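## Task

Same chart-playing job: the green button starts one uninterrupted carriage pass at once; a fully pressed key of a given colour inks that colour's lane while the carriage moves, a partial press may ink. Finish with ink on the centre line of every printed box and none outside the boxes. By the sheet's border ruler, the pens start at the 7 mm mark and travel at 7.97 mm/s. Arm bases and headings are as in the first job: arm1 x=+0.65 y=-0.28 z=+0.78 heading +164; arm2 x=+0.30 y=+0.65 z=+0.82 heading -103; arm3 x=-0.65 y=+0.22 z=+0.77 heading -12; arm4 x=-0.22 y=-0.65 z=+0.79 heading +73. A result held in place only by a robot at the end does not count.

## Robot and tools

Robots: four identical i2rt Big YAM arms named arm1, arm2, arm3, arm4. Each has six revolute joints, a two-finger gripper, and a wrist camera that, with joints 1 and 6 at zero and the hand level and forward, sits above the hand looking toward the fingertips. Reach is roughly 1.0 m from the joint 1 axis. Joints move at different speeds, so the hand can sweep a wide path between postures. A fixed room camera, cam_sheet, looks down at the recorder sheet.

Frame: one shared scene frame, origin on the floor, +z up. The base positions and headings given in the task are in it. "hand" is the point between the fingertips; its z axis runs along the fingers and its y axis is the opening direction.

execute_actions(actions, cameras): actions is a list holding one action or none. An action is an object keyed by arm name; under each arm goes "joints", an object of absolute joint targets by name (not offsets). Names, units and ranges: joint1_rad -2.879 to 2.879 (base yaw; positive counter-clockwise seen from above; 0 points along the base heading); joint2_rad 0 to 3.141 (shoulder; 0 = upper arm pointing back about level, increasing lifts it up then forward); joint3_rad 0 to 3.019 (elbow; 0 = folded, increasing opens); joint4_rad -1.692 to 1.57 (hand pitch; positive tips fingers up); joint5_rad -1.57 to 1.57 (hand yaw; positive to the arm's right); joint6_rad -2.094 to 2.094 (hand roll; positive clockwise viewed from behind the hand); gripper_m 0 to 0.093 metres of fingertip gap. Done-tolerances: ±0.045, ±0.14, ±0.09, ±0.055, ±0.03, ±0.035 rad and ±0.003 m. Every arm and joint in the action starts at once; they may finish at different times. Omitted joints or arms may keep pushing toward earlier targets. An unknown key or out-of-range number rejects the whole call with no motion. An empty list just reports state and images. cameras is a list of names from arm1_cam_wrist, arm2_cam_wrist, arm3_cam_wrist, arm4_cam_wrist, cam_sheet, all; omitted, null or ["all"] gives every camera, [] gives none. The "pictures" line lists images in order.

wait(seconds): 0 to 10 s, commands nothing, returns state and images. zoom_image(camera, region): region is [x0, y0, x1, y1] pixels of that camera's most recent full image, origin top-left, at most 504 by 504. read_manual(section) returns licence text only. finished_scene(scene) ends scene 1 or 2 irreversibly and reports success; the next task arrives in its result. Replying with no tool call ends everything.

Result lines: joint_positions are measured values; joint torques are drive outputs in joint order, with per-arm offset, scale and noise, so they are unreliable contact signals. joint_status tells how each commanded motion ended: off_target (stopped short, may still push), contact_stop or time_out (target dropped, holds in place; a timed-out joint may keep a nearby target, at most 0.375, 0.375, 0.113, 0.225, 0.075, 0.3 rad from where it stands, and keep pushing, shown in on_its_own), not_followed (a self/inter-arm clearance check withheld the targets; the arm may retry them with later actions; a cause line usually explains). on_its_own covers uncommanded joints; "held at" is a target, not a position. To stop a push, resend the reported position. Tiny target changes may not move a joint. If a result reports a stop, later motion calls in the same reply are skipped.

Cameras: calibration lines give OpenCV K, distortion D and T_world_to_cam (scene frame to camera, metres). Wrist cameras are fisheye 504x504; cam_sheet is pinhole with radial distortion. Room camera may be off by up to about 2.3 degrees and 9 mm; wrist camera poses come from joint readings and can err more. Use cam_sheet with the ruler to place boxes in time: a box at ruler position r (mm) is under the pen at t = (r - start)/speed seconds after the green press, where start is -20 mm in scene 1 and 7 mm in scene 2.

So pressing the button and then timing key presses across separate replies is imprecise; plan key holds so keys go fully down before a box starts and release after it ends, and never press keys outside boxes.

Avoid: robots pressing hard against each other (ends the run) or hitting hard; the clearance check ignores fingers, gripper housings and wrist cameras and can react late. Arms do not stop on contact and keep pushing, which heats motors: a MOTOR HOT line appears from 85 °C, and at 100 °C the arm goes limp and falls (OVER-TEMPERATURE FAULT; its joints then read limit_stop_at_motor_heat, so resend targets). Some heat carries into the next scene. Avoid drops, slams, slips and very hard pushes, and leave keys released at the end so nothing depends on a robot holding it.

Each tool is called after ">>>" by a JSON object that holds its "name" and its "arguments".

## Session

>>> {"name": "execute_actions", "arguments": {"actions": []}}

Scene clock: 0.00 s.
Joint torques (N m, as the arm reports them, + toward a larger angle): no reading
Motor temperatures (°C, as the motors report them): arm1=[24 27 25 26 24 25] | arm2=[26 24 26 24 23 23] | arm3=[24 25 25 26 23 24] | arm4=[27 26 26 23 23 24]
arm1.joint_positions: joint1_rad=-0.604 joint2_rad=+0.640 joint3_rad=+1.390 joint4_rad=-1.397 joint5_rad=-0.270 joint6_rad=+0.503 gripper_m=+0.095
arm1.joint_status: not commanded
arm1.hand: x=+0.4741 y=-0.1303 z=+1.3113 quat_wxyz=(+0.038, +0.719, -0.521, -0.459) (m; scene frame)
arm2.joint_positions: joint1_rad=-0.324 joint2_rad=+0.474 joint3_rad=+1.644 joint4_rad=-1.385 joint5_rad=+0.256 joint6_rad=-0.104 gripper_m=+0.095
arm2.joint_status: not commanded
arm2.hand: x=+0.2033 y=+0.5864 z=+1.4855 quat_wxyz=(-0.188, -0.699, -0.345, +0.597) (m; scene frame)
arm3.joint_positions: joint1_rad=-0.401 joint2_rad=+0.435 joint3_rad=+1.346 joint4_rad=-1.565 joint5_rad=+0.134 joint6_rad=-0.482 gripper_m=+0.094
arm3.joint_status: not commanded
arm3.hand: x=-0.5572 y=+0.1213 z=+1.2739 quat_wxyz=(-0.350, -0.089, -0.890, +0.278) (m; scene frame)
arm4.joint_positions: joint1_rad=+0.024 joint2_rad=+0.414 joint3_rad=+1.437 joint4_rad=-1.377 joint5_rad=-0.276 joint6_rad=-0.752 gripper_m=+0.095
arm4.joint_status: not commanded
arm4.hand: x=-0.2210 y=-0.5147 z=+1.3756 quat_wxyz=(-0.511, +0.734, -0.360, -0.266) (m; scene frame)
pictures: arm1_cam_wrist, arm2_cam_wrist, arm3_cam_wrist, arm4_cam_wrist, cam_sheet
camera_calibration (this result's frames):
arm1_cam_wrist: T_world_to_cam=[[0.708782, 0.446663, -0.546004, 0.433558], [0.440624, -0.884764, -0.151802, -0.12146], [-0.550889, -0.132988, -0.823915, 1.44144], [0, 0, 0, 1]] pos_world=[0.540291, -0.109424, 1.40591]
arm2_cam_wrist: T_world_to_cam=[[-0.712246, 0.680281, 0.172981, -0.510213], [0.434007, 0.620488, -0.653171, 0.522133], [-0.551673, -0.390143, -0.737188, 1.5603], [0, 0, 0, 1]] pos_world=[0.270767, 0.631851, 1.57953]
arm3_cam_wrist: T_world_to_cam=[[-0.360813, -0.830987, 0.423408, -0.638674], [-0.932072, 0.305474, -0.19475, -0.306683], [0.0324949, -0.464915, -0.884759, 1.32581], [0, 0, 0, 1]] pos_world=[-0.559374, 0.179341, 1.38371]
arm4_cam_wrist: T_world_to_cam=[[0.795254, 0.232574, 0.559894, -0.477776], [0.511415, -0.753323, -0.413472, 0.30232], [0.325618, 0.615153, -0.718025, 1.50207], [0, 0, 0, 1]] pos_world=[-0.263757, -0.585137, 1.47103]
Images, in order (width x height): arm1_cam_wrist 504x504, arm2_cam_wrist 504x504, arm3_cam_wrist 504x504, arm4_cam_wrist 504x504, cam_sheet 504x504.

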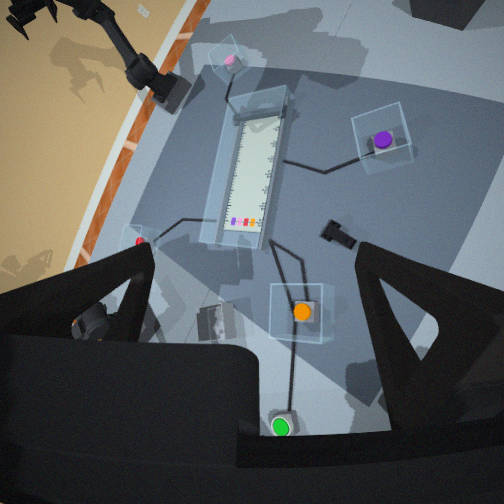

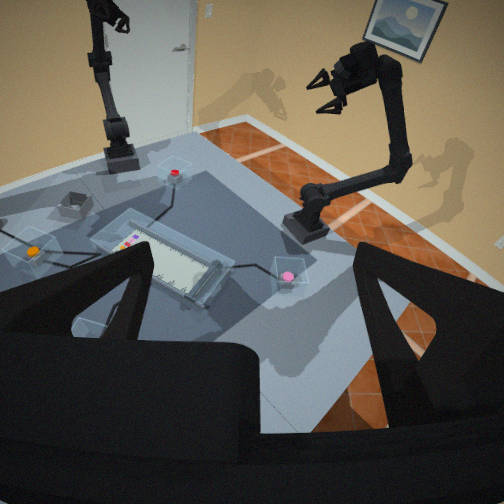

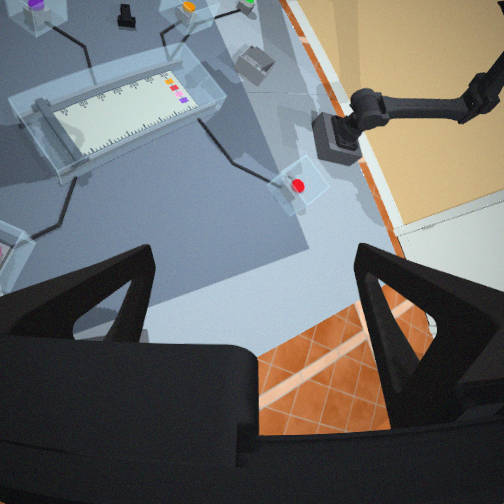

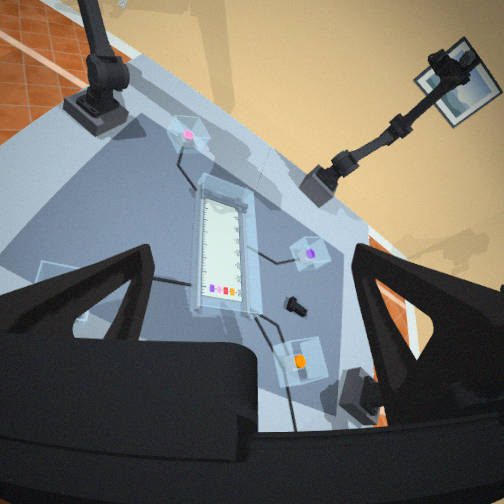

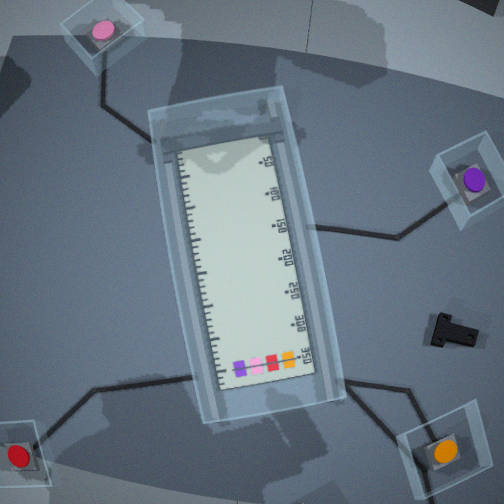

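>>> {"name": "zoom_image", "arguments": {"camera": "cam_sheet", "region": [200, 290, 320, 410]}}

>>> {"name": "zoom_image", "arguments": {"camera": "cam_sheet", "region": [150, 90, 310, 250]}}

Region (200, 290, 320, 410) of cam_sheet's 504x504 image, scaled by 4.200, with more detail than that image has.

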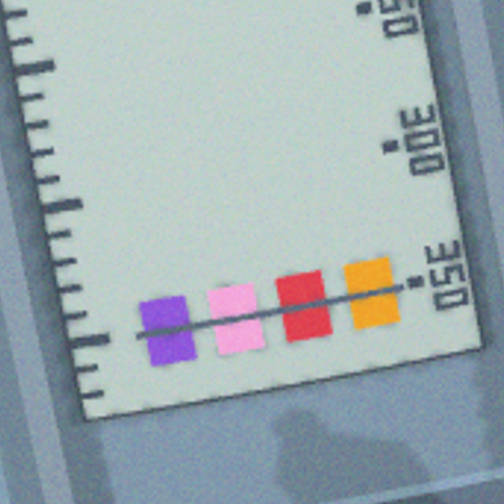

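Region (150, 90, 310, 250) of cam_sheet's 504x504 image, scaled by 3.150, with more detail than that image has.

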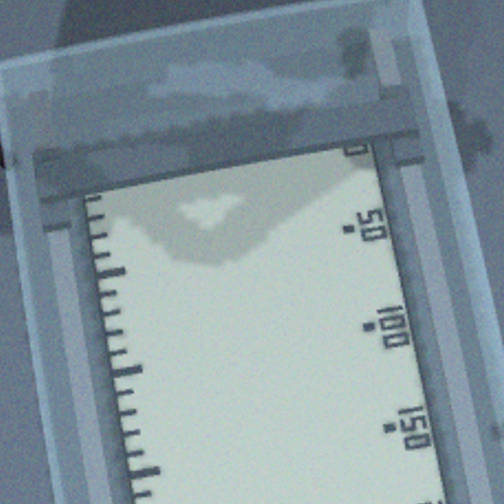

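>>> {"name": "zoom_image", "arguments": {"camera": "arm1_cam_wrist", "region": [230, 270, 400, 440]}}

>>> {"name": "zoom_image", "arguments": {"camera": "arm3_cam_wrist", "region": [0, 190, 120, 310]}}

>>> {"name": "zoom_image", "arguments": {"camera": "arm4_cam_wrist", "region": [0, 230, 130, 360]}}

Region (230, 270, 400, 440) of arm1_cam_wrist's 504x504 image, scaled by 2.965, with more detail than that image has.

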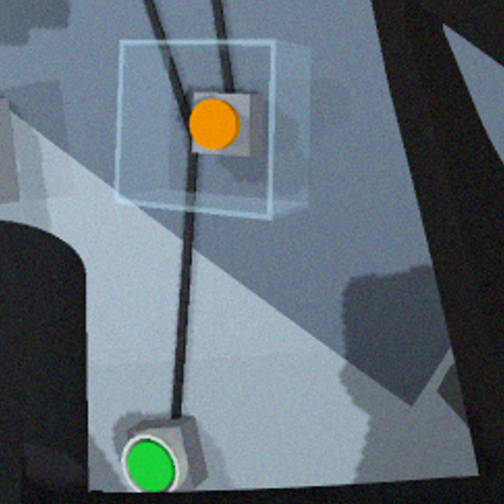

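Region (0, 190, 120, 310) of arm3_cam_wrist's 504x504 image, scaled by 4.200, with more detail than that image has.

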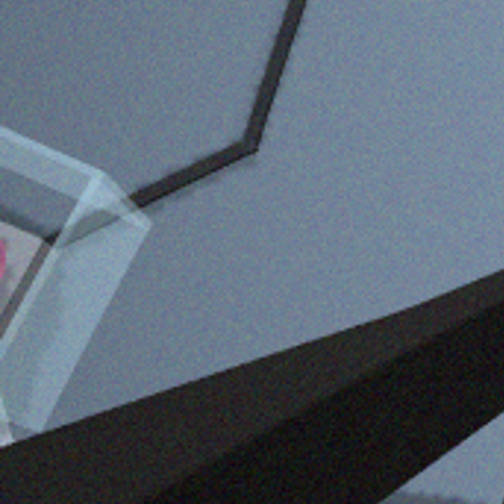

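Region (0, 230, 130, 360) of arm4_cam_wrist's 504x504 image, scaled by 3.877, with more detail than that image has.

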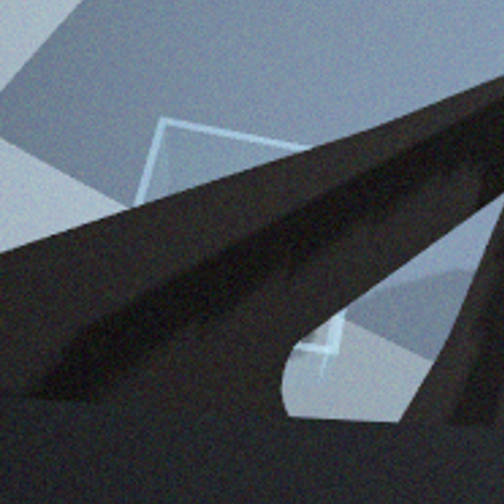

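>>> {"name": "execute_actions", "arguments": {"actions": [{"arm1":{"joints":{"joint1_rad":1.111,"joint2_rad":1.485,"joint3_rad":0.815,"joint4_rad":-0.885,"joint5_rad":0,"joint6_rad":0,"gripper_m":0}},"arm2":{"joints":{"joint1_rad":0.207,"joint2_rad":1.71,"joint3_rad":1.095,"joint4_rad":-0.811,"joint5_rad":0,"joint6_rad":0,"gripper_m":0}},"arm3":{"joints":{"joint1_rad":0.65,"joint2_rad":1.275,"joint3_rad":0.755,"joint4_rad":-0.865,"joint5_rad":0,"joint6_rad":0,"gripper_m":0}},"arm4":{"joints":{"joint1_rad":0.784,"joint2_rad":1.215,"joint3_rad":0.67,"joint4_rad":-0.825,"joint5_rad":0,"joint6_rad":0,"gripper_m":0}}}]}}

Scene clock: 8.17 s.
Joint torques (N m, as the arm reports them, + toward a larger angle): arm1=[-1.6  -8.44  6.92  0.68 -0.07 -0.09] | arm2=[ -0.38 -12.36   8.68   0.74  -0.05   0.18] | arm3=[-0.61 -7.38  8.83  1.63 -0.08  0.09] | arm4=[ 0.54 -4.63  8.15  1.29 -0.05  0.18]
Motor temperatures (°C, as the motors report them): arm1=[24 27 26 26 24 25] | arm2=[26 24 27 24 23 23] | arm3=[24 25 25 26 23 24] | arm4=[27 26 27 23 23 24]
arm1.joint_positions: joint1_rad=+1.111 joint2_rad=+1.466 joint3_rad=+0.818 joint4_rad=-0.891 joint5_rad=+0.000 joint6_rad=+0.011 gripper_m=+0.001
arm1.joint_status: all done
arm1.hand: x=+0.4061 y=-0.5474 z=+0.8238 quat_wxyz=(+0.006, +0.917, +0.399, -0.019) (m; scene frame)
arm2.joint_positions: joint1_rad=+0.213 joint2_rad=+1.705 joint3_rad=+1.073 joint4_rad=-0.820 joint5_rad=+0.001 joint6_rad=-0.012 gripper_m=+0.001
arm2.joint_status: all done
arm2.hand: x=+0.2937 y=+0.1727 z=+0.8486 quat_wxyz=(-0.044, -0.706, -0.706, +0.038) (m; scene frame)
arm3.joint_positions: joint1_rad=+0.651 joint2_rad=+1.264 joint3_rad=+0.745 joint4_rad=-0.875 joint5_rad=+0.000 joint6_rad=-0.012 gripper_m=+0.000
arm3.joint_status: all done
arm3.hand: x=-0.3367 y=+0.3674 z=+0.8528 quat_wxyz=(-0.091, +0.223, -0.970, -0.020) (m; scene frame)
arm4.joint_positions: joint1_rad=+0.784 joint2_rad=+1.205 joint3_rad=+0.660 joint4_rad=-0.836 joint5_rad=-0.003 joint6_rad=-0.012 gripper_m=+0.001
arm4.joint_status: all done
arm4.hand: x=-0.3694 y=-0.3641 z=+0.8585 quat_wxyz=(-0.043, +0.855, -0.510, -0.088) (m; scene frame)
pictures: arm1_cam_wrist, arm2_cam_wrist, arm3_cam_wrist, arm4_cam_wrist, cam_sheet
camera_calibration (this result's frames):
arm1_cam_wrist: T_world_to_cam=[[-0.722034, 0.691848, -0.0035676, 0.670229], [0.570276, 0.598062, 0.563122, -0.3644], [0.391728, 0.404559, -0.826366, 0.860235], [0, 0, 0, 1]] pos_world=[0.354759, -0.593778, 0.918461]
arm2_cam_wrist: T_world_to_cam=[[-0.999534, -0.0281633, -0.0117542, 0.309273], [-0.0303281, 0.873814, 0.485314, -0.549964], [-0.00339708, 0.485445, -0.874261, 0.783288], [0, 0, 0, 1]] pos_world=[0.295111, 0.109033, 0.955339]
arm3_cam_wrist: T_world_to_cam=[[0.426571, -0.904451, -0.00246068, 0.478946], [-0.817253, -0.386608, 0.427354, -0.495923], [-0.387472, -0.180286, -0.904081, 0.830982], [0, 0, 0, 1]] pos_world=[-0.287617, 0.39127, 0.964389]
arm4_cam_wrist: T_world_to_cam=[[0.87356, 0.485971, -0.0269266, 0.519709], [0.452401, -0.790324, 0.413184, -0.467053], [0.179514, -0.373123, -0.910249, 0.837681], [0, 0, 0, 1]] pos_world=[-0.393077, -0.309128, 0.969472]
Images, in order (width x height): arm1_cam_wrist 504x504, arm2_cam_wrist 504x504, arm3_cam_wrist 504x504, arm4_cam_wrist 504x504, cam_sheet 504x504.

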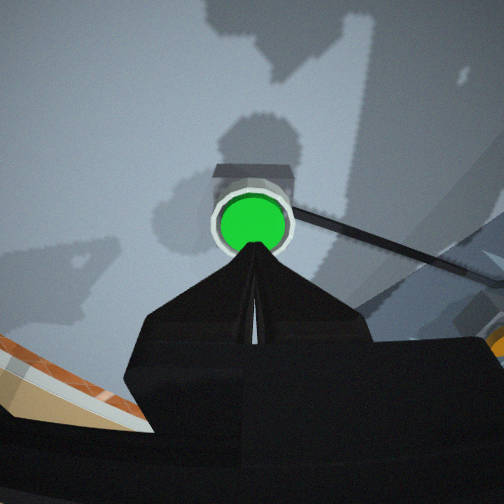

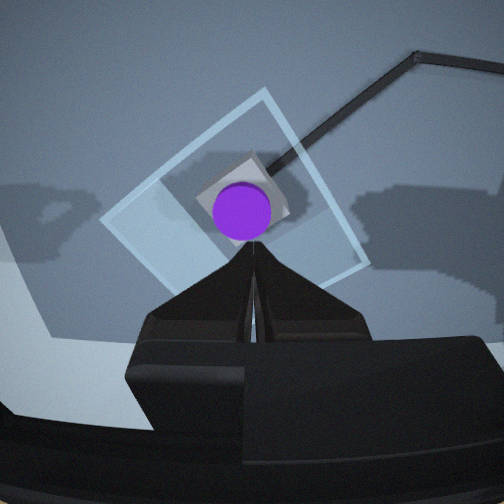

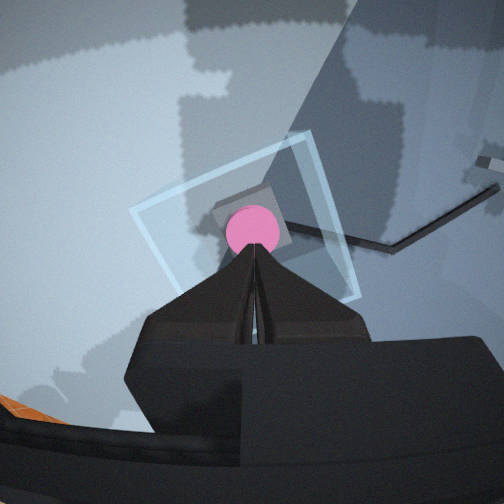

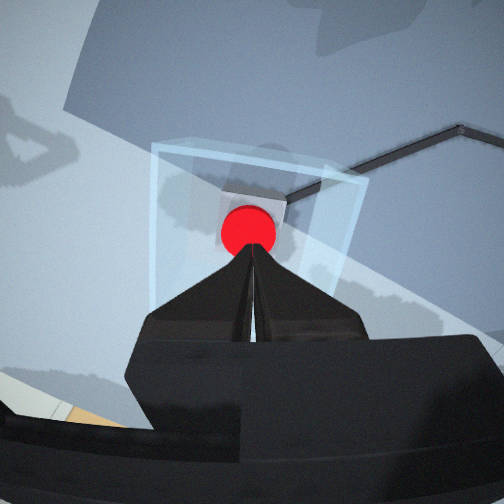

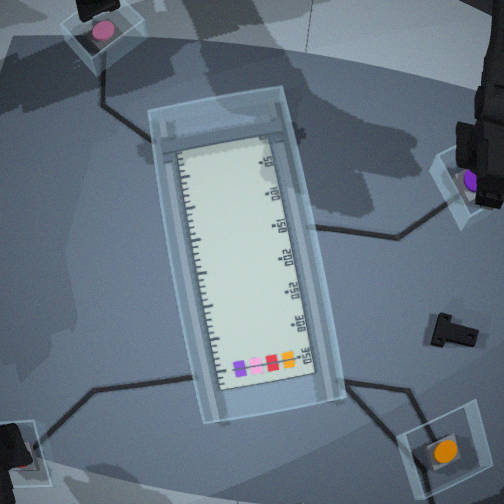

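>>> {"name": "zoom_image", "arguments": {"camera": "arm1_cam_wrist", "region": [194, 160, 314, 280]}}

>>> {"name": "zoom_image", "arguments": {"camera": "arm2_cam_wrist", "region": [194, 160, 314, 280]}}

>>> {"name": "zoom_image", "arguments": {"camera": "arm3_cam_wrist", "region": [194, 160, 314, 280]}}

>>> {"name": "zoom_image", "arguments": {"camera": "arm4_cam_wrist", "region": [194, 160, 314, 280]}}

Region (194, 160, 314, 280) of arm1_cam_wrist's 504x504 image, scaled by 4.200, with more detail than that image has.

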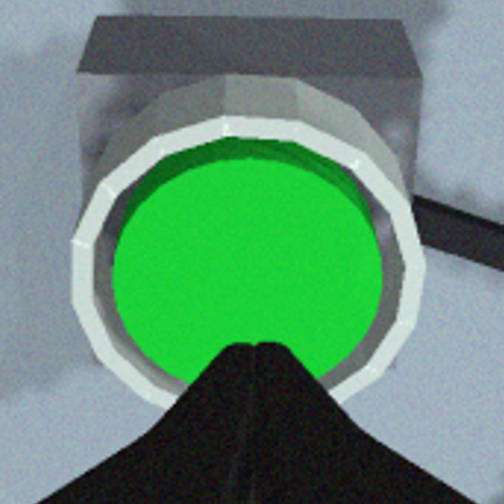

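Region (194, 160, 314, 280) of arm2_cam_wrist's 504x504 image, scaled by 4.200, with more detail than that image has.

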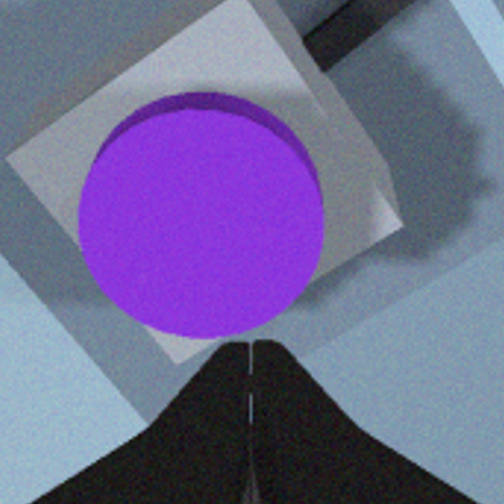

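Region (194, 160, 314, 280) of arm3_cam_wrist's 504x504 image, scaled by 4.200, with more detail than that image has.

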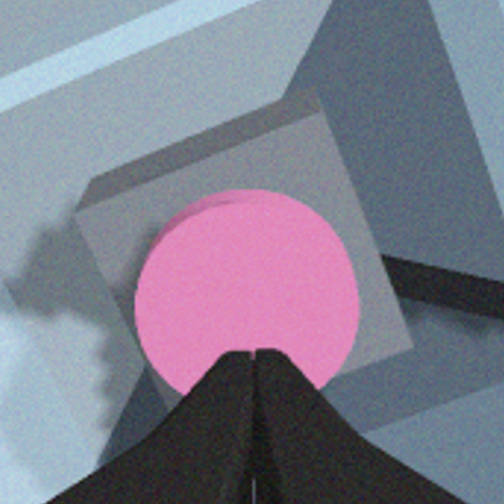

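Region (194, 160, 314, 280) of arm4_cam_wrist's 504x504 image, scaled by 4.200, with more detail than that image has.

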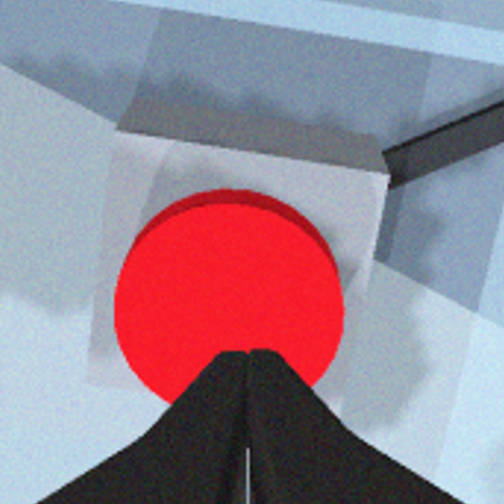

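>>> {"name": "execute_actions", "arguments": {"actions": [], "cameras": []}}

>>> {"name": "execute_actions", "arguments": {"actions": [{"arm1":{"joints":{"joint2_rad":1.675,"joint4_rad":-0.855}},"arm2":{"joints":{"joint1_rad":0.235,"joint2_rad":1.82,"joint3_rad":1.12,"joint4_rad":-0.79}},"arm3":{"joints":{"joint2_rad":1.445,"joint4_rad":-0.835}},"arm4":{"joints":{"joint2_rad":1.395,"joint4_rad":-0.785}}}]}}

Scene clock: 11.13 s.
Joint torques (N m, as the arm reports them, + toward a larger angle): arm1=[-1.79 -8.62  6.89  0.71 -0.06 -0.04] | arm2=[ -0.38 -12.4    8.7    0.72  -0.05   0.19] | arm3=[-0.13 -7.9   8.74  1.62 -0.06  0.05] | arm4=[ 0.63 -4.52  8.14  1.23 -0.05  0.18]
Motor temperatures (°C, as the motors report them): arm1=[24 27 26 26 24 25] | arm2=[26 25 27 24 23 23] | arm3=[24 25 26 26 23 24] | arm4=[27 26 27 23 23 24]
arm1.joint_positions: joint1_rad=+1.111 joint2_rad=+1.466 joint3_rad=+0.818 joint4_rad=-0.891 joint5_rad=+0.000 joint6_rad=+0.011 gripper_m=+0.001
arm1.joint_status: all done
arm1.hand: x=+0.4061 y=-0.5474 z=+0.8238 quat_wxyz=(+0.006, +0.917, +0.399, -0.019) (m; scene frame)
arm2.joint_positions: joint1_rad=+0.213 joint2_rad=+1.705 joint3_rad=+1.073 joint4_rad=-0.820 joint5_rad=+0.001 joint6_rad=-0.012 gripper_m=+0.001
arm2.joint_status: all done
arm2.hand: x=+0.2937 y=+0.1727 z=+0.8486 quat_wxyz=(-0.044, -0.706, -0.706, +0.038) (m; scene frame)
arm3.joint_positions: joint1_rad=+0.651 joint2_rad=+1.264 joint3_rad=+0.745 joint4_rad=-0.875 joint5_rad=+0.000 joint6_rad=-0.012 gripper_m=+0.000
arm3.joint_status: all done
arm3.hand: x=-0.3367 y=+0.3674 z=+0.8528 quat_wxyz=(-0.091, +0.223, -0.970, -0.020) (m; scene frame)
arm4.joint_positions: joint1_rad=+0.784 joint2_rad=+1.205 joint3_rad=+0.660 joint4_rad=-0.836 joint5_rad=-0.003 joint6_rad=-0.011 gripper_m=+0.001
arm4.joint_status: all done
arm4.hand: x=-0.3694 y=-0.3641 z=+0.8585 quat_wxyz=(-0.043, +0.855, -0.510, -0.088) (m; scene frame)
pictures: none
No camera images: the call's "cameras" was empty. Leave "cameras" out to get every camera's image.

Scene clock: 12.07 s.
Joint torques (N m, as the arm reports them, + toward a larger angle): arm1=[-1.96 -8.05  5.17  0.55 -0.07 -0.06] | arm2=[  0.23 -14.01   8.76   0.42  -0.05   0.18] | arm3=[ -0.22 -11.32   7.51   1.03  -0.04   0.05] | arm4=[ 0.48 -6.87  6.98  0.92 -0.04  0.18]
Motor temperatures (°C, as the motors report them): arm1=[24 27 26 26 24 25] | arm2=[26 25 27 24 23 23] | arm3=[24 25 26 26 23 24] | arm4=[27 26 27 23 23 24]
arm1.joint_positions: joint1_rad=+1.111 joint2_rad=+1.633 joint3_rad=+0.828 joint4_rad=-0.863 joint5_rad=+0.000 joint6_rad=+0.011 gripper_m=+0.001
arm1.joint_status: all done
arm1.hand: x=+0.4112 y=-0.5413 z=+0.7701 quat_wxyz=(-0.021, +0.916, +0.398, +0.040) (m; scene frame)
arm2.joint_positions: joint1_rad=+0.231 joint2_rad=+1.822 joint3_rad=+1.087 joint4_rad=-0.797 joint5_rad=+0.001 joint6_rad=-0.012 gripper_m=+0.001
arm2.joint_status: all done
arm2.hand: x=+0.3028 y=+0.1754 z=+0.8002 quat_wxyz=(-0.016, -0.700, -0.714, +0.010) (m; scene frame)
arm3.joint_positions: joint1_rad=+0.651 joint2_rad=+1.450 joint3_rad=+0.745 joint4_rad=-0.843 joint5_rad=+0.000 joint6_rad=-0.012 gripper_m=+0.000
arm3.joint_status: all done
arm3.hand: x=-0.3424 y=+0.3646 z=+0.7934 quat_wxyz=(-0.016, +0.224, -0.974, -0.003) (m; scene frame)
arm4.joint_positions: joint1_rad=+0.784 joint2_rad=+1.395 joint3_rad=+0.660 joint4_rad=-0.793 joint5_rad=-0.003 joint6_rad=-0.011 gripper_m=+0.001
arm4.joint_status: all done
arm4.hand: x=-0.3673 y=-0.3701 z=+0.8028 quat_wxyz=(-0.005, +0.859, -0.512, -0.025) (m; scene frame)
pictures: arm1_cam_wrist, arm2_cam_wrist, arm3_cam_wrist, arm4_cam_wrist, cam_sheet
camera_calibration (this result's frames):
arm1_cam_wrist: T_world_to_cam=[[-0.721396, 0.692522, -0.000277589, 0.667127], [0.517097, 0.538924, 0.66496, -0.4293], [0.460649, 0.479556, -0.746879, 0.762456], [0, 0, 0, 1]] pos_world=[0.352028, -0.596281, 0.855115]
arm2_cam_wrist: T_world_to_cam=[[-0.998834, -0.0459005, -0.0149314, 0.323293], [-0.0464876, 0.831564, 0.55348, -0.570781], [-0.0129886, 0.553529, -0.832729, 0.697502], [0, 0, 0, 1]] pos_world=[0.305442, 0.103392, 0.901573]
arm3_cam_wrist: T_world_to_cam=[[0.426202, -0.904625, -0.00238476, 0.478662], [-0.74825, -0.354007, 0.561071, -0.570714], [-0.508404, -0.237345, -0.827764, 0.693432], [0, 0, 0, 1]] pos_world=[-0.2785, 0.395556, 0.895351]
arm4_cam_wrist: T_world_to_cam=[[0.8746, 0.483908, -0.0301361, 0.521408], [0.420916, -0.726962, 0.542545, -0.541701], [0.240634, -0.487195, -0.839486, 0.70783], [0, 0, 0, 1]] pos_world=[-0.398341, -0.301258, 0.903824]
Images, in order (width x height): arm1_cam_wrist 504x504, arm2_cam_wrist 504x504, arm3_cam_wrist 504x504, arm4_cam_wrist 504x504, cam_sheet 504x504.

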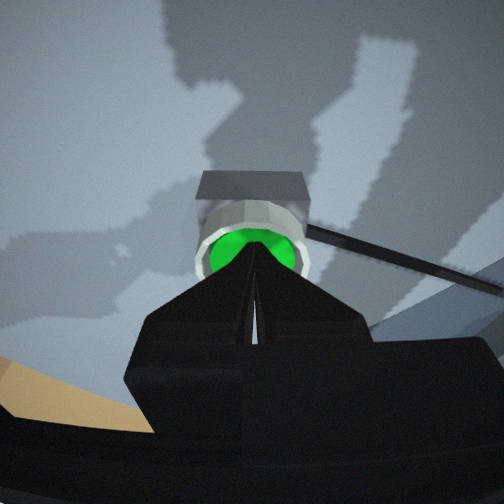

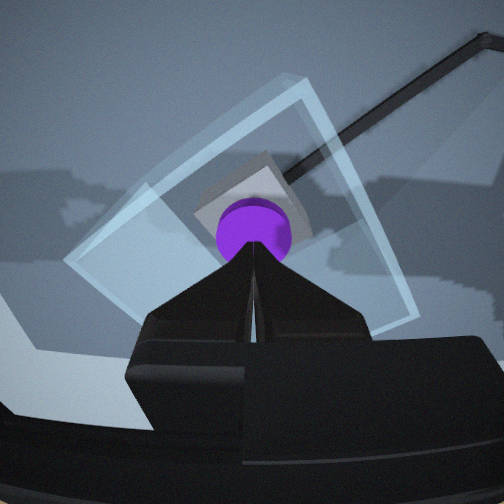

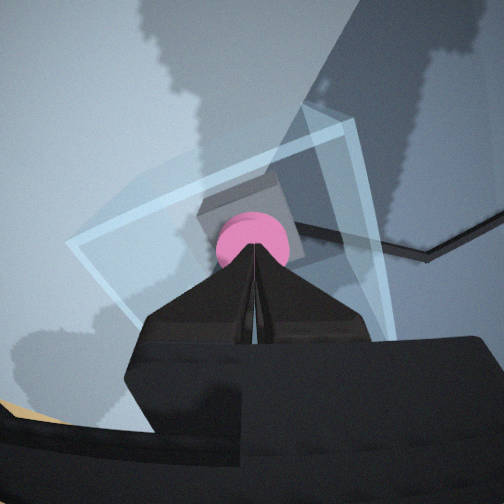

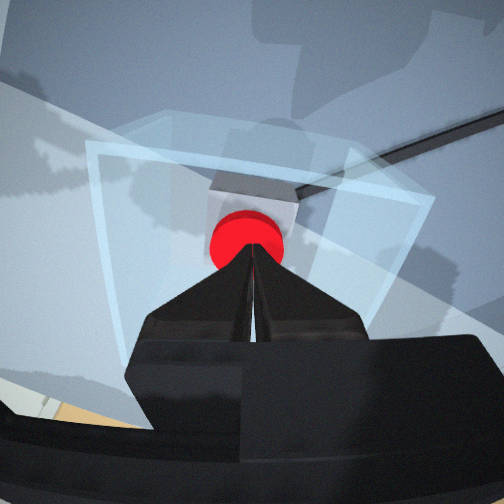

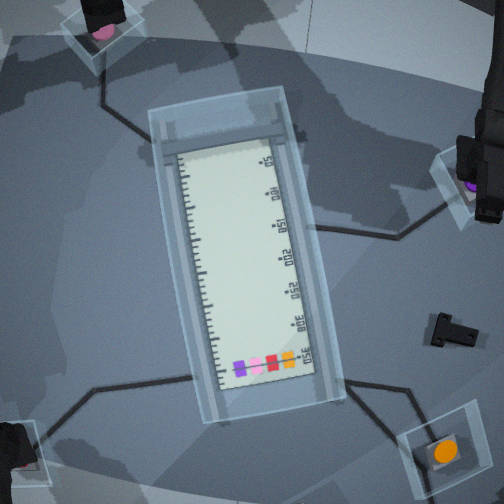

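>>> {"name": "execute_actions", "arguments": {"actions": [{"arm1":{"joints":{"joint2_rad":1.45}}}], "cameras": ["cam_sheet"]}}

>>> {"name": "execute_actions", "arguments": {"actions": [{"arm1":{"joints":{"joint1_rad":0.239,"joint2_rad":1.35,"joint3_rad":0.75,"joint4_rad":-0.805}}}], "cameras": ["arm1_cam_wrist","cam_sheet"]}}

Scene clock: 14.93 s.
Joint torques (N m, as the arm reports them, + toward a larger angle): arm1=[-1.81 -9.25  7.21  0.85 -0.08 -0.06] | arm2=[  0.42 -13.94   8.83   0.42  -0.05   0.18] | arm3=[ -0.52 -10.99   7.58   1.05  -0.04   0.06] | arm4=[ 0.53 -6.88  6.93  0.88 -0.06  0.17]
Motor temperatures (°C, as the motors report them): arm1=[24 27 26 26 24 25] | arm2=[26 25 28 24 23 23] | arm3=[24 25 26 26 23 24] | arm4=[27 26 27 23 23 24]
arm1.joint_positions: joint1_rad=+1.111 joint2_rad=+1.440 joint3_rad=+0.817 joint4_rad=-0.863 joint5_rad=+0.000 joint6_rad=+0.011 gripper_m=+0.001
arm1.joint_status: all done
arm1.hand: x=+0.4002 y=-0.5539 z=+0.8332 quat_wxyz=(+0.017, +0.916, +0.398, -0.044) (m; scene frame)
arm2.joint_positions: joint1_rad=+0.231 joint2_rad=+1.822 joint3_rad=+1.087 joint4_rad=-0.797 joint5_rad=+0.001 joint6_rad=-0.012 gripper_m=+0.001
arm2.joint_status: not commanded
arm2.hand: x=+0.3028 y=+0.1754 z=+0.8002 quat_wxyz=(-0.016, -0.700, -0.714, +0.010) (m; scene frame)
arm3.joint_positions: joint1_rad=+0.651 joint2_rad=+1.450 joint3_rad=+0.745 joint4_rad=-0.843 joint5_rad=+0.000 joint6_rad=-0.012 gripper_m=+0.000
arm3.joint_status: not commanded
arm3.hand: x=-0.3424 y=+0.3646 z=+0.7934 quat_wxyz=(-0.016, +0.224, -0.974, -0.003) (m; scene frame)
arm4.joint_positions: joint1_rad=+0.784 joint2_rad=+1.395 joint3_rad=+0.660 joint4_rad=-0.793 joint5_rad=-0.003 joint6_rad=-0.011 gripper_m=+0.001
arm4.joint_status: not commanded
arm4.hand: x=-0.3673 y=-0.3701 z=+0.8028 quat_wxyz=(-0.005, +0.859, -0.512, -0.025) (m; scene frame)
pictures: cam_sheet
Images, in order (width x height): cam_sheet 504x504.

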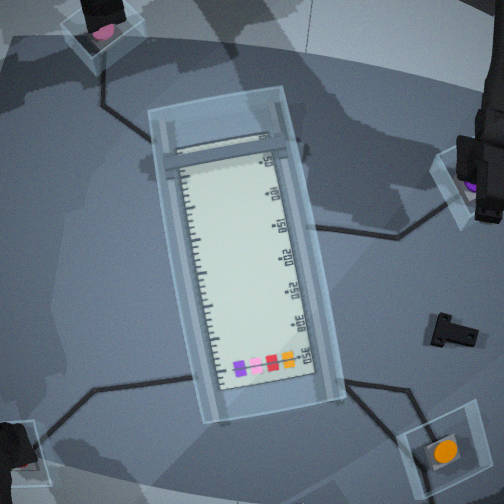

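Scene clock: 16.33 s.
Joint torques (N m, as the arm reports them, + toward a larger angle): arm1=[-2.17 -9.52  7.3   0.96 -0.07 -0.05] | arm2=[  0.4  -13.93   8.83   0.42  -0.05   0.18] | arm3=[ -0.84 -11.11   7.72   1.04  -0.08   0.07] | arm4=[ 0.57 -6.75  6.94  0.93 -0.05  0.19]
Motor temperatures (°C, as the motors report them): arm1=[24 28 26 26 24 25] | arm2=[26 25 28 24 23 23] | arm3=[24 25 26 26 23 24] | arm4=[27 26 27 23 23 24]
arm1.joint_positions: joint1_rad=+0.241 joint2_rad=+1.355 joint3_rad=+0.753 joint4_rad=-0.812 joint5_rad=+0.000 joint6_rad=+0.011 gripper_m=+0.001
arm1.joint_status: all done
arm1.hand: x=+0.2903 y=-0.2658 z=+0.8421 quat_wxyz=(+0.000, +0.996, -0.024, -0.083) (m; scene frame)
arm2.joint_positions: joint1_rad=+0.231 joint2_rad=+1.822 joint3_rad=+1.087 joint4_rad=-0.797 joint5_rad=+0.001 joint6_rad=-0.012 gripper_m=+0.001
arm2.joint_status: not commanded
arm2.hand: x=+0.3028 y=+0.1754 z=+0.8002 quat_wxyz=(-0.016, -0.700, -0.714, +0.010) (m; scene frame)
arm3.joint_positions: joint1_rad=+0.651 joint2_rad=+1.450 joint3_rad=+0.745 joint4_rad=-0.843 joint5_rad=+0.000 joint6_rad=-0.012 gripper_m=+0.000
arm3.joint_status: not commanded
arm3.hand: x=-0.3424 y=+0.3646 z=+0.7934 quat_wxyz=(-0.016, +0.224, -0.974, -0.003) (m; scene frame)
arm4.joint_positions: joint1_rad=+0.784 joint2_rad=+1.395 joint3_rad=+0.660 joint4_rad=-0.793 joint5_rad=-0.003 joint6_rad=-0.011 gripper_m=+0.001
arm4.joint_status: not commanded
arm4.hand: x=-0.3673 y=-0.3701 z=+0.8028 quat_wxyz=(-0.005, +0.859, -0.512, -0.025) (m; scene frame)
pictures: arm1_cam_wrist, cam_sheet
camera_calibration (this result's frames):
arm1_cam_wrist: T_world_to_cam=[[0.060565, 0.998066, -0.0140142, 0.25494], [0.889396, -0.0475866, 0.454654, -0.650041], [0.453108, -0.0400003, -0.890558, 0.724901], [0, 0, 0, 1]] pos_world=[0.234245, -0.256384, 0.944683]
Images, in order (width x height): arm1_cam_wrist 504x504, cam_sheet 504x504.

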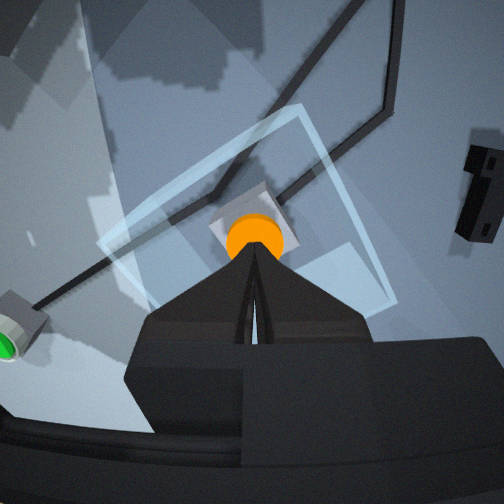

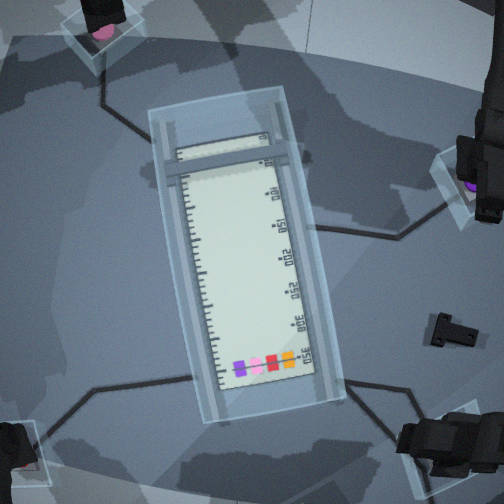

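>>> {"name": "zoom_image", "arguments": {"camera": "arm1_cam_wrist", "region": [194, 160, 314, 280]}}

>>> {"name": "zoom_image", "arguments": {"camera": "cam_sheet", "region": [150, 90, 310, 250]}}

Region (194, 160, 314, 280) of arm1_cam_wrist's 504x504 image, scaled by 4.200, with more detail than that image has.

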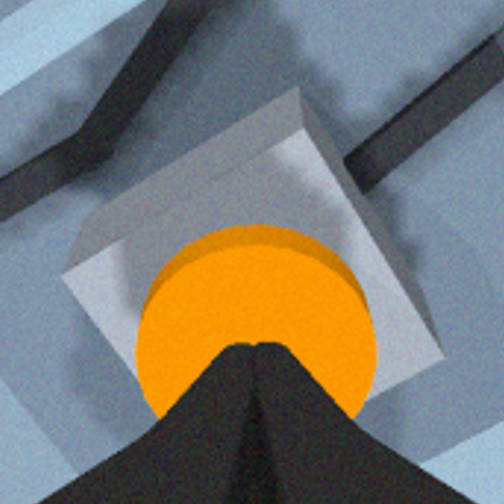

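Region (150, 90, 310, 250) of cam_sheet's 504x504 image, scaled by 3.150, with more detail than that image has.

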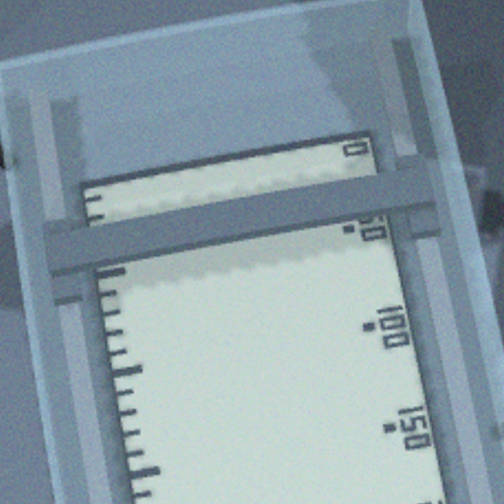

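Scene 2 plan: there is one chord, with its middle at clock ≈54.8.
- **Timing:** start the press at ≈53.5, wait 0.55 s, then release.
- **Press (joint2):** arm1 1.62, arm2 1.95, arm3 1.60, arm4 1.55.
- **Release (joint2):** arm1 1.49, arm2 1.82, arm3 1.445, arm4 1.395.

>>> {"name": "wait", "arguments": {"seconds": 10}}

Scene clock: 28.00 s.
Joint torques (N m, as the arm reports them, + toward a larger angle): arm1=[-1.94 -9.27  7.29  0.91 -0.06 -0.04] | arm2=[  0.42 -13.94   8.84   0.42  -0.05   0.18] | arm3=[ -0.59 -11.09   7.6    1.15  -0.03   0.08] | arm4=[ 0.4  -6.8   6.98  0.88 -0.05  0.19]
Motor temperatures (°C, as the motors report them): arm1=[24 28 26 26 24 25] | arm2=[26 25 29 24 23 23] | arm3=[24 26 26 26 23 24] | arm4=[27 26 28 23 23 24]
arm1.joint_positions: joint1_rad=+0.241 joint2_rad=+1.355 joint3_rad=+0.753 joint4_rad=-0.812 joint5_rad=+0.000 joint6_rad=+0.011 gripper_m=+0.001
arm1.joint_status: all done
arm1.hand: x=+0.2903 y=-0.2658 z=+0.8421 quat_wxyz=(+0.000, +0.996, -0.024, -0.083) (m; scene frame)
arm2.joint_positions: joint1_rad=+0.231 joint2_rad=+1.822 joint3_rad=+1.087 joint4_rad=-0.797 joint5_rad=+0.001 joint6_rad=-0.012 gripper_m=+0.001
arm2.joint_status: not commanded
arm2.hand: x=+0.3028 y=+0.1754 z=+0.8002 quat_wxyz=(-0.016, -0.700, -0.714, +0.010) (m; scene frame)
arm3.joint_positions: joint1_rad=+0.651 joint2_rad=+1.450 joint3_rad=+0.745 joint4_rad=-0.843 joint5_rad=+0.000 joint6_rad=-0.012 gripper_m=+0.000
arm3.joint_status: not commanded
arm3.hand: x=-0.3424 y=+0.3646 z=+0.7934 quat_wxyz=(-0.016, +0.224, -0.974, -0.003) (m; scene frame)
arm4.joint_positions: joint1_rad=+0.784 joint2_rad=+1.395 joint3_rad=+0.660 joint4_rad=-0.793 joint5_rad=-0.003 joint6_rad=-0.011 gripper_m=+0.001
arm4.joint_status: not commanded
arm4.hand: x=-0.3673 y=-0.3701 z=+0.8028 quat_wxyz=(-0.005, +0.859, -0.512, -0.025) (m; scene frame)
wait: 10.00 s; at rest from the start
pictures: arm1_cam_wrist, arm2_cam_wrist, arm3_cam_wrist, arm4_cam_wrist, cam_sheet
camera_calibration (this result's frames):
arm1_cam_wrist: T_world_to_cam=[[0.060565, 0.998066, -0.0140142, 0.25494], [0.889396, -0.0475866, 0.454654, -0.650041], [0.453108, -0.0400003, -0.890558, 0.724901], [0, 0, 0, 1]] pos_world=[0.234245, -0.256384, 0.944683]
arm2_cam_wrist: T_world_to_cam=[[-0.998834, -0.0459005, -0.0149314, 0.323293], [-0.0464876, 0.831564, 0.55348, -0.570781], [-0.0129886, 0.553529, -0.832729, 0.697502], [0, 0, 0, 1]] pos_world=[0.305442, 0.103392, 0.901573]
arm3_cam_wrist: T_world_to_cam=[[0.426202, -0.904625, -0.00238476, 0.478662], [-0.74825, -0.354007, 0.561071, -0.570714], [-0.508404, -0.237345, -0.827764, 0.693432], [0, 0, 0, 1]] pos_world=[-0.2785, 0.395556, 0.895351]
arm4_cam_wrist: T_world_to_cam=[[0.8746, 0.483908, -0.0301361, 0.521408], [0.420916, -0.726962, 0.542545, -0.541701], [0.240634, -0.487195, -0.839486, 0.70783], [0, 0, 0, 1]] pos_world=[-0.398341, -0.301258, 0.903824]
Images, in order (width x height): arm1_cam_wrist 504x504, arm2_cam_wrist 504x504, arm3_cam_wrist 504x504, arm4_cam_wrist 504x504, cam_sheet 504x504.

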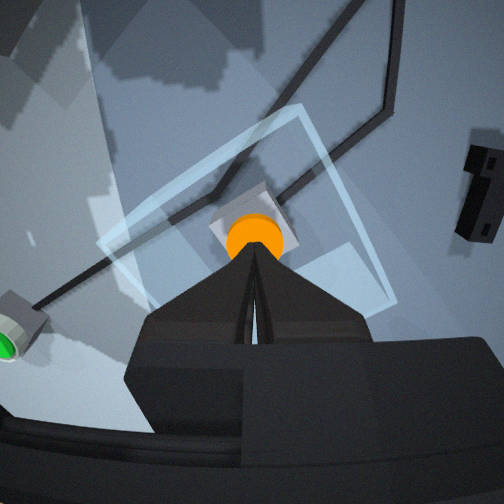

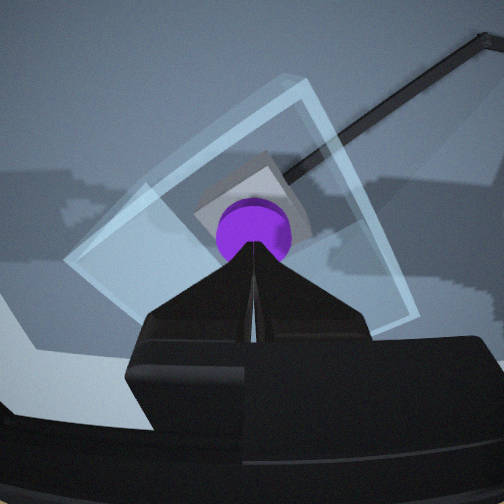

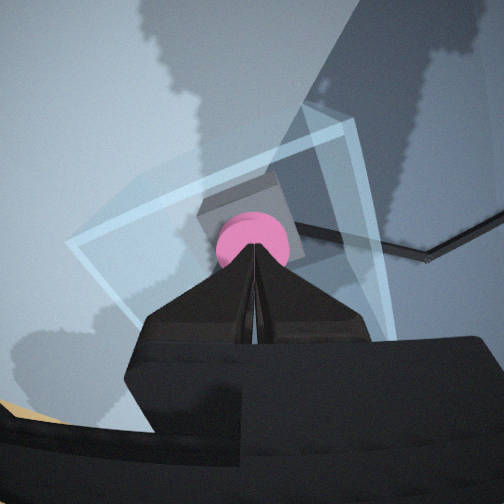

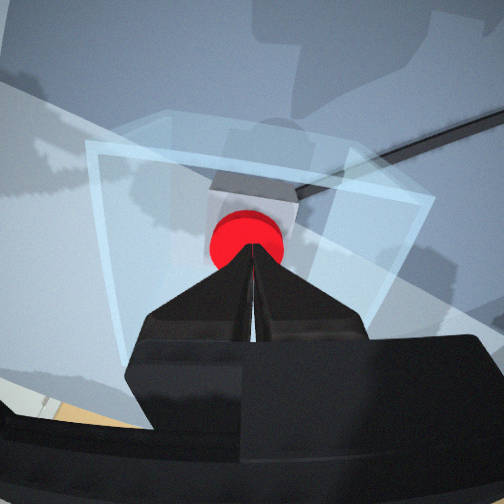

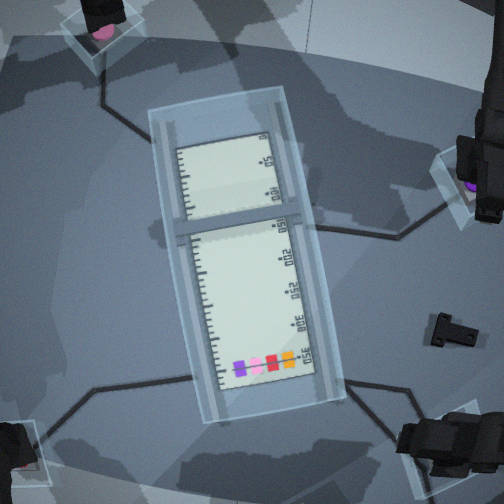

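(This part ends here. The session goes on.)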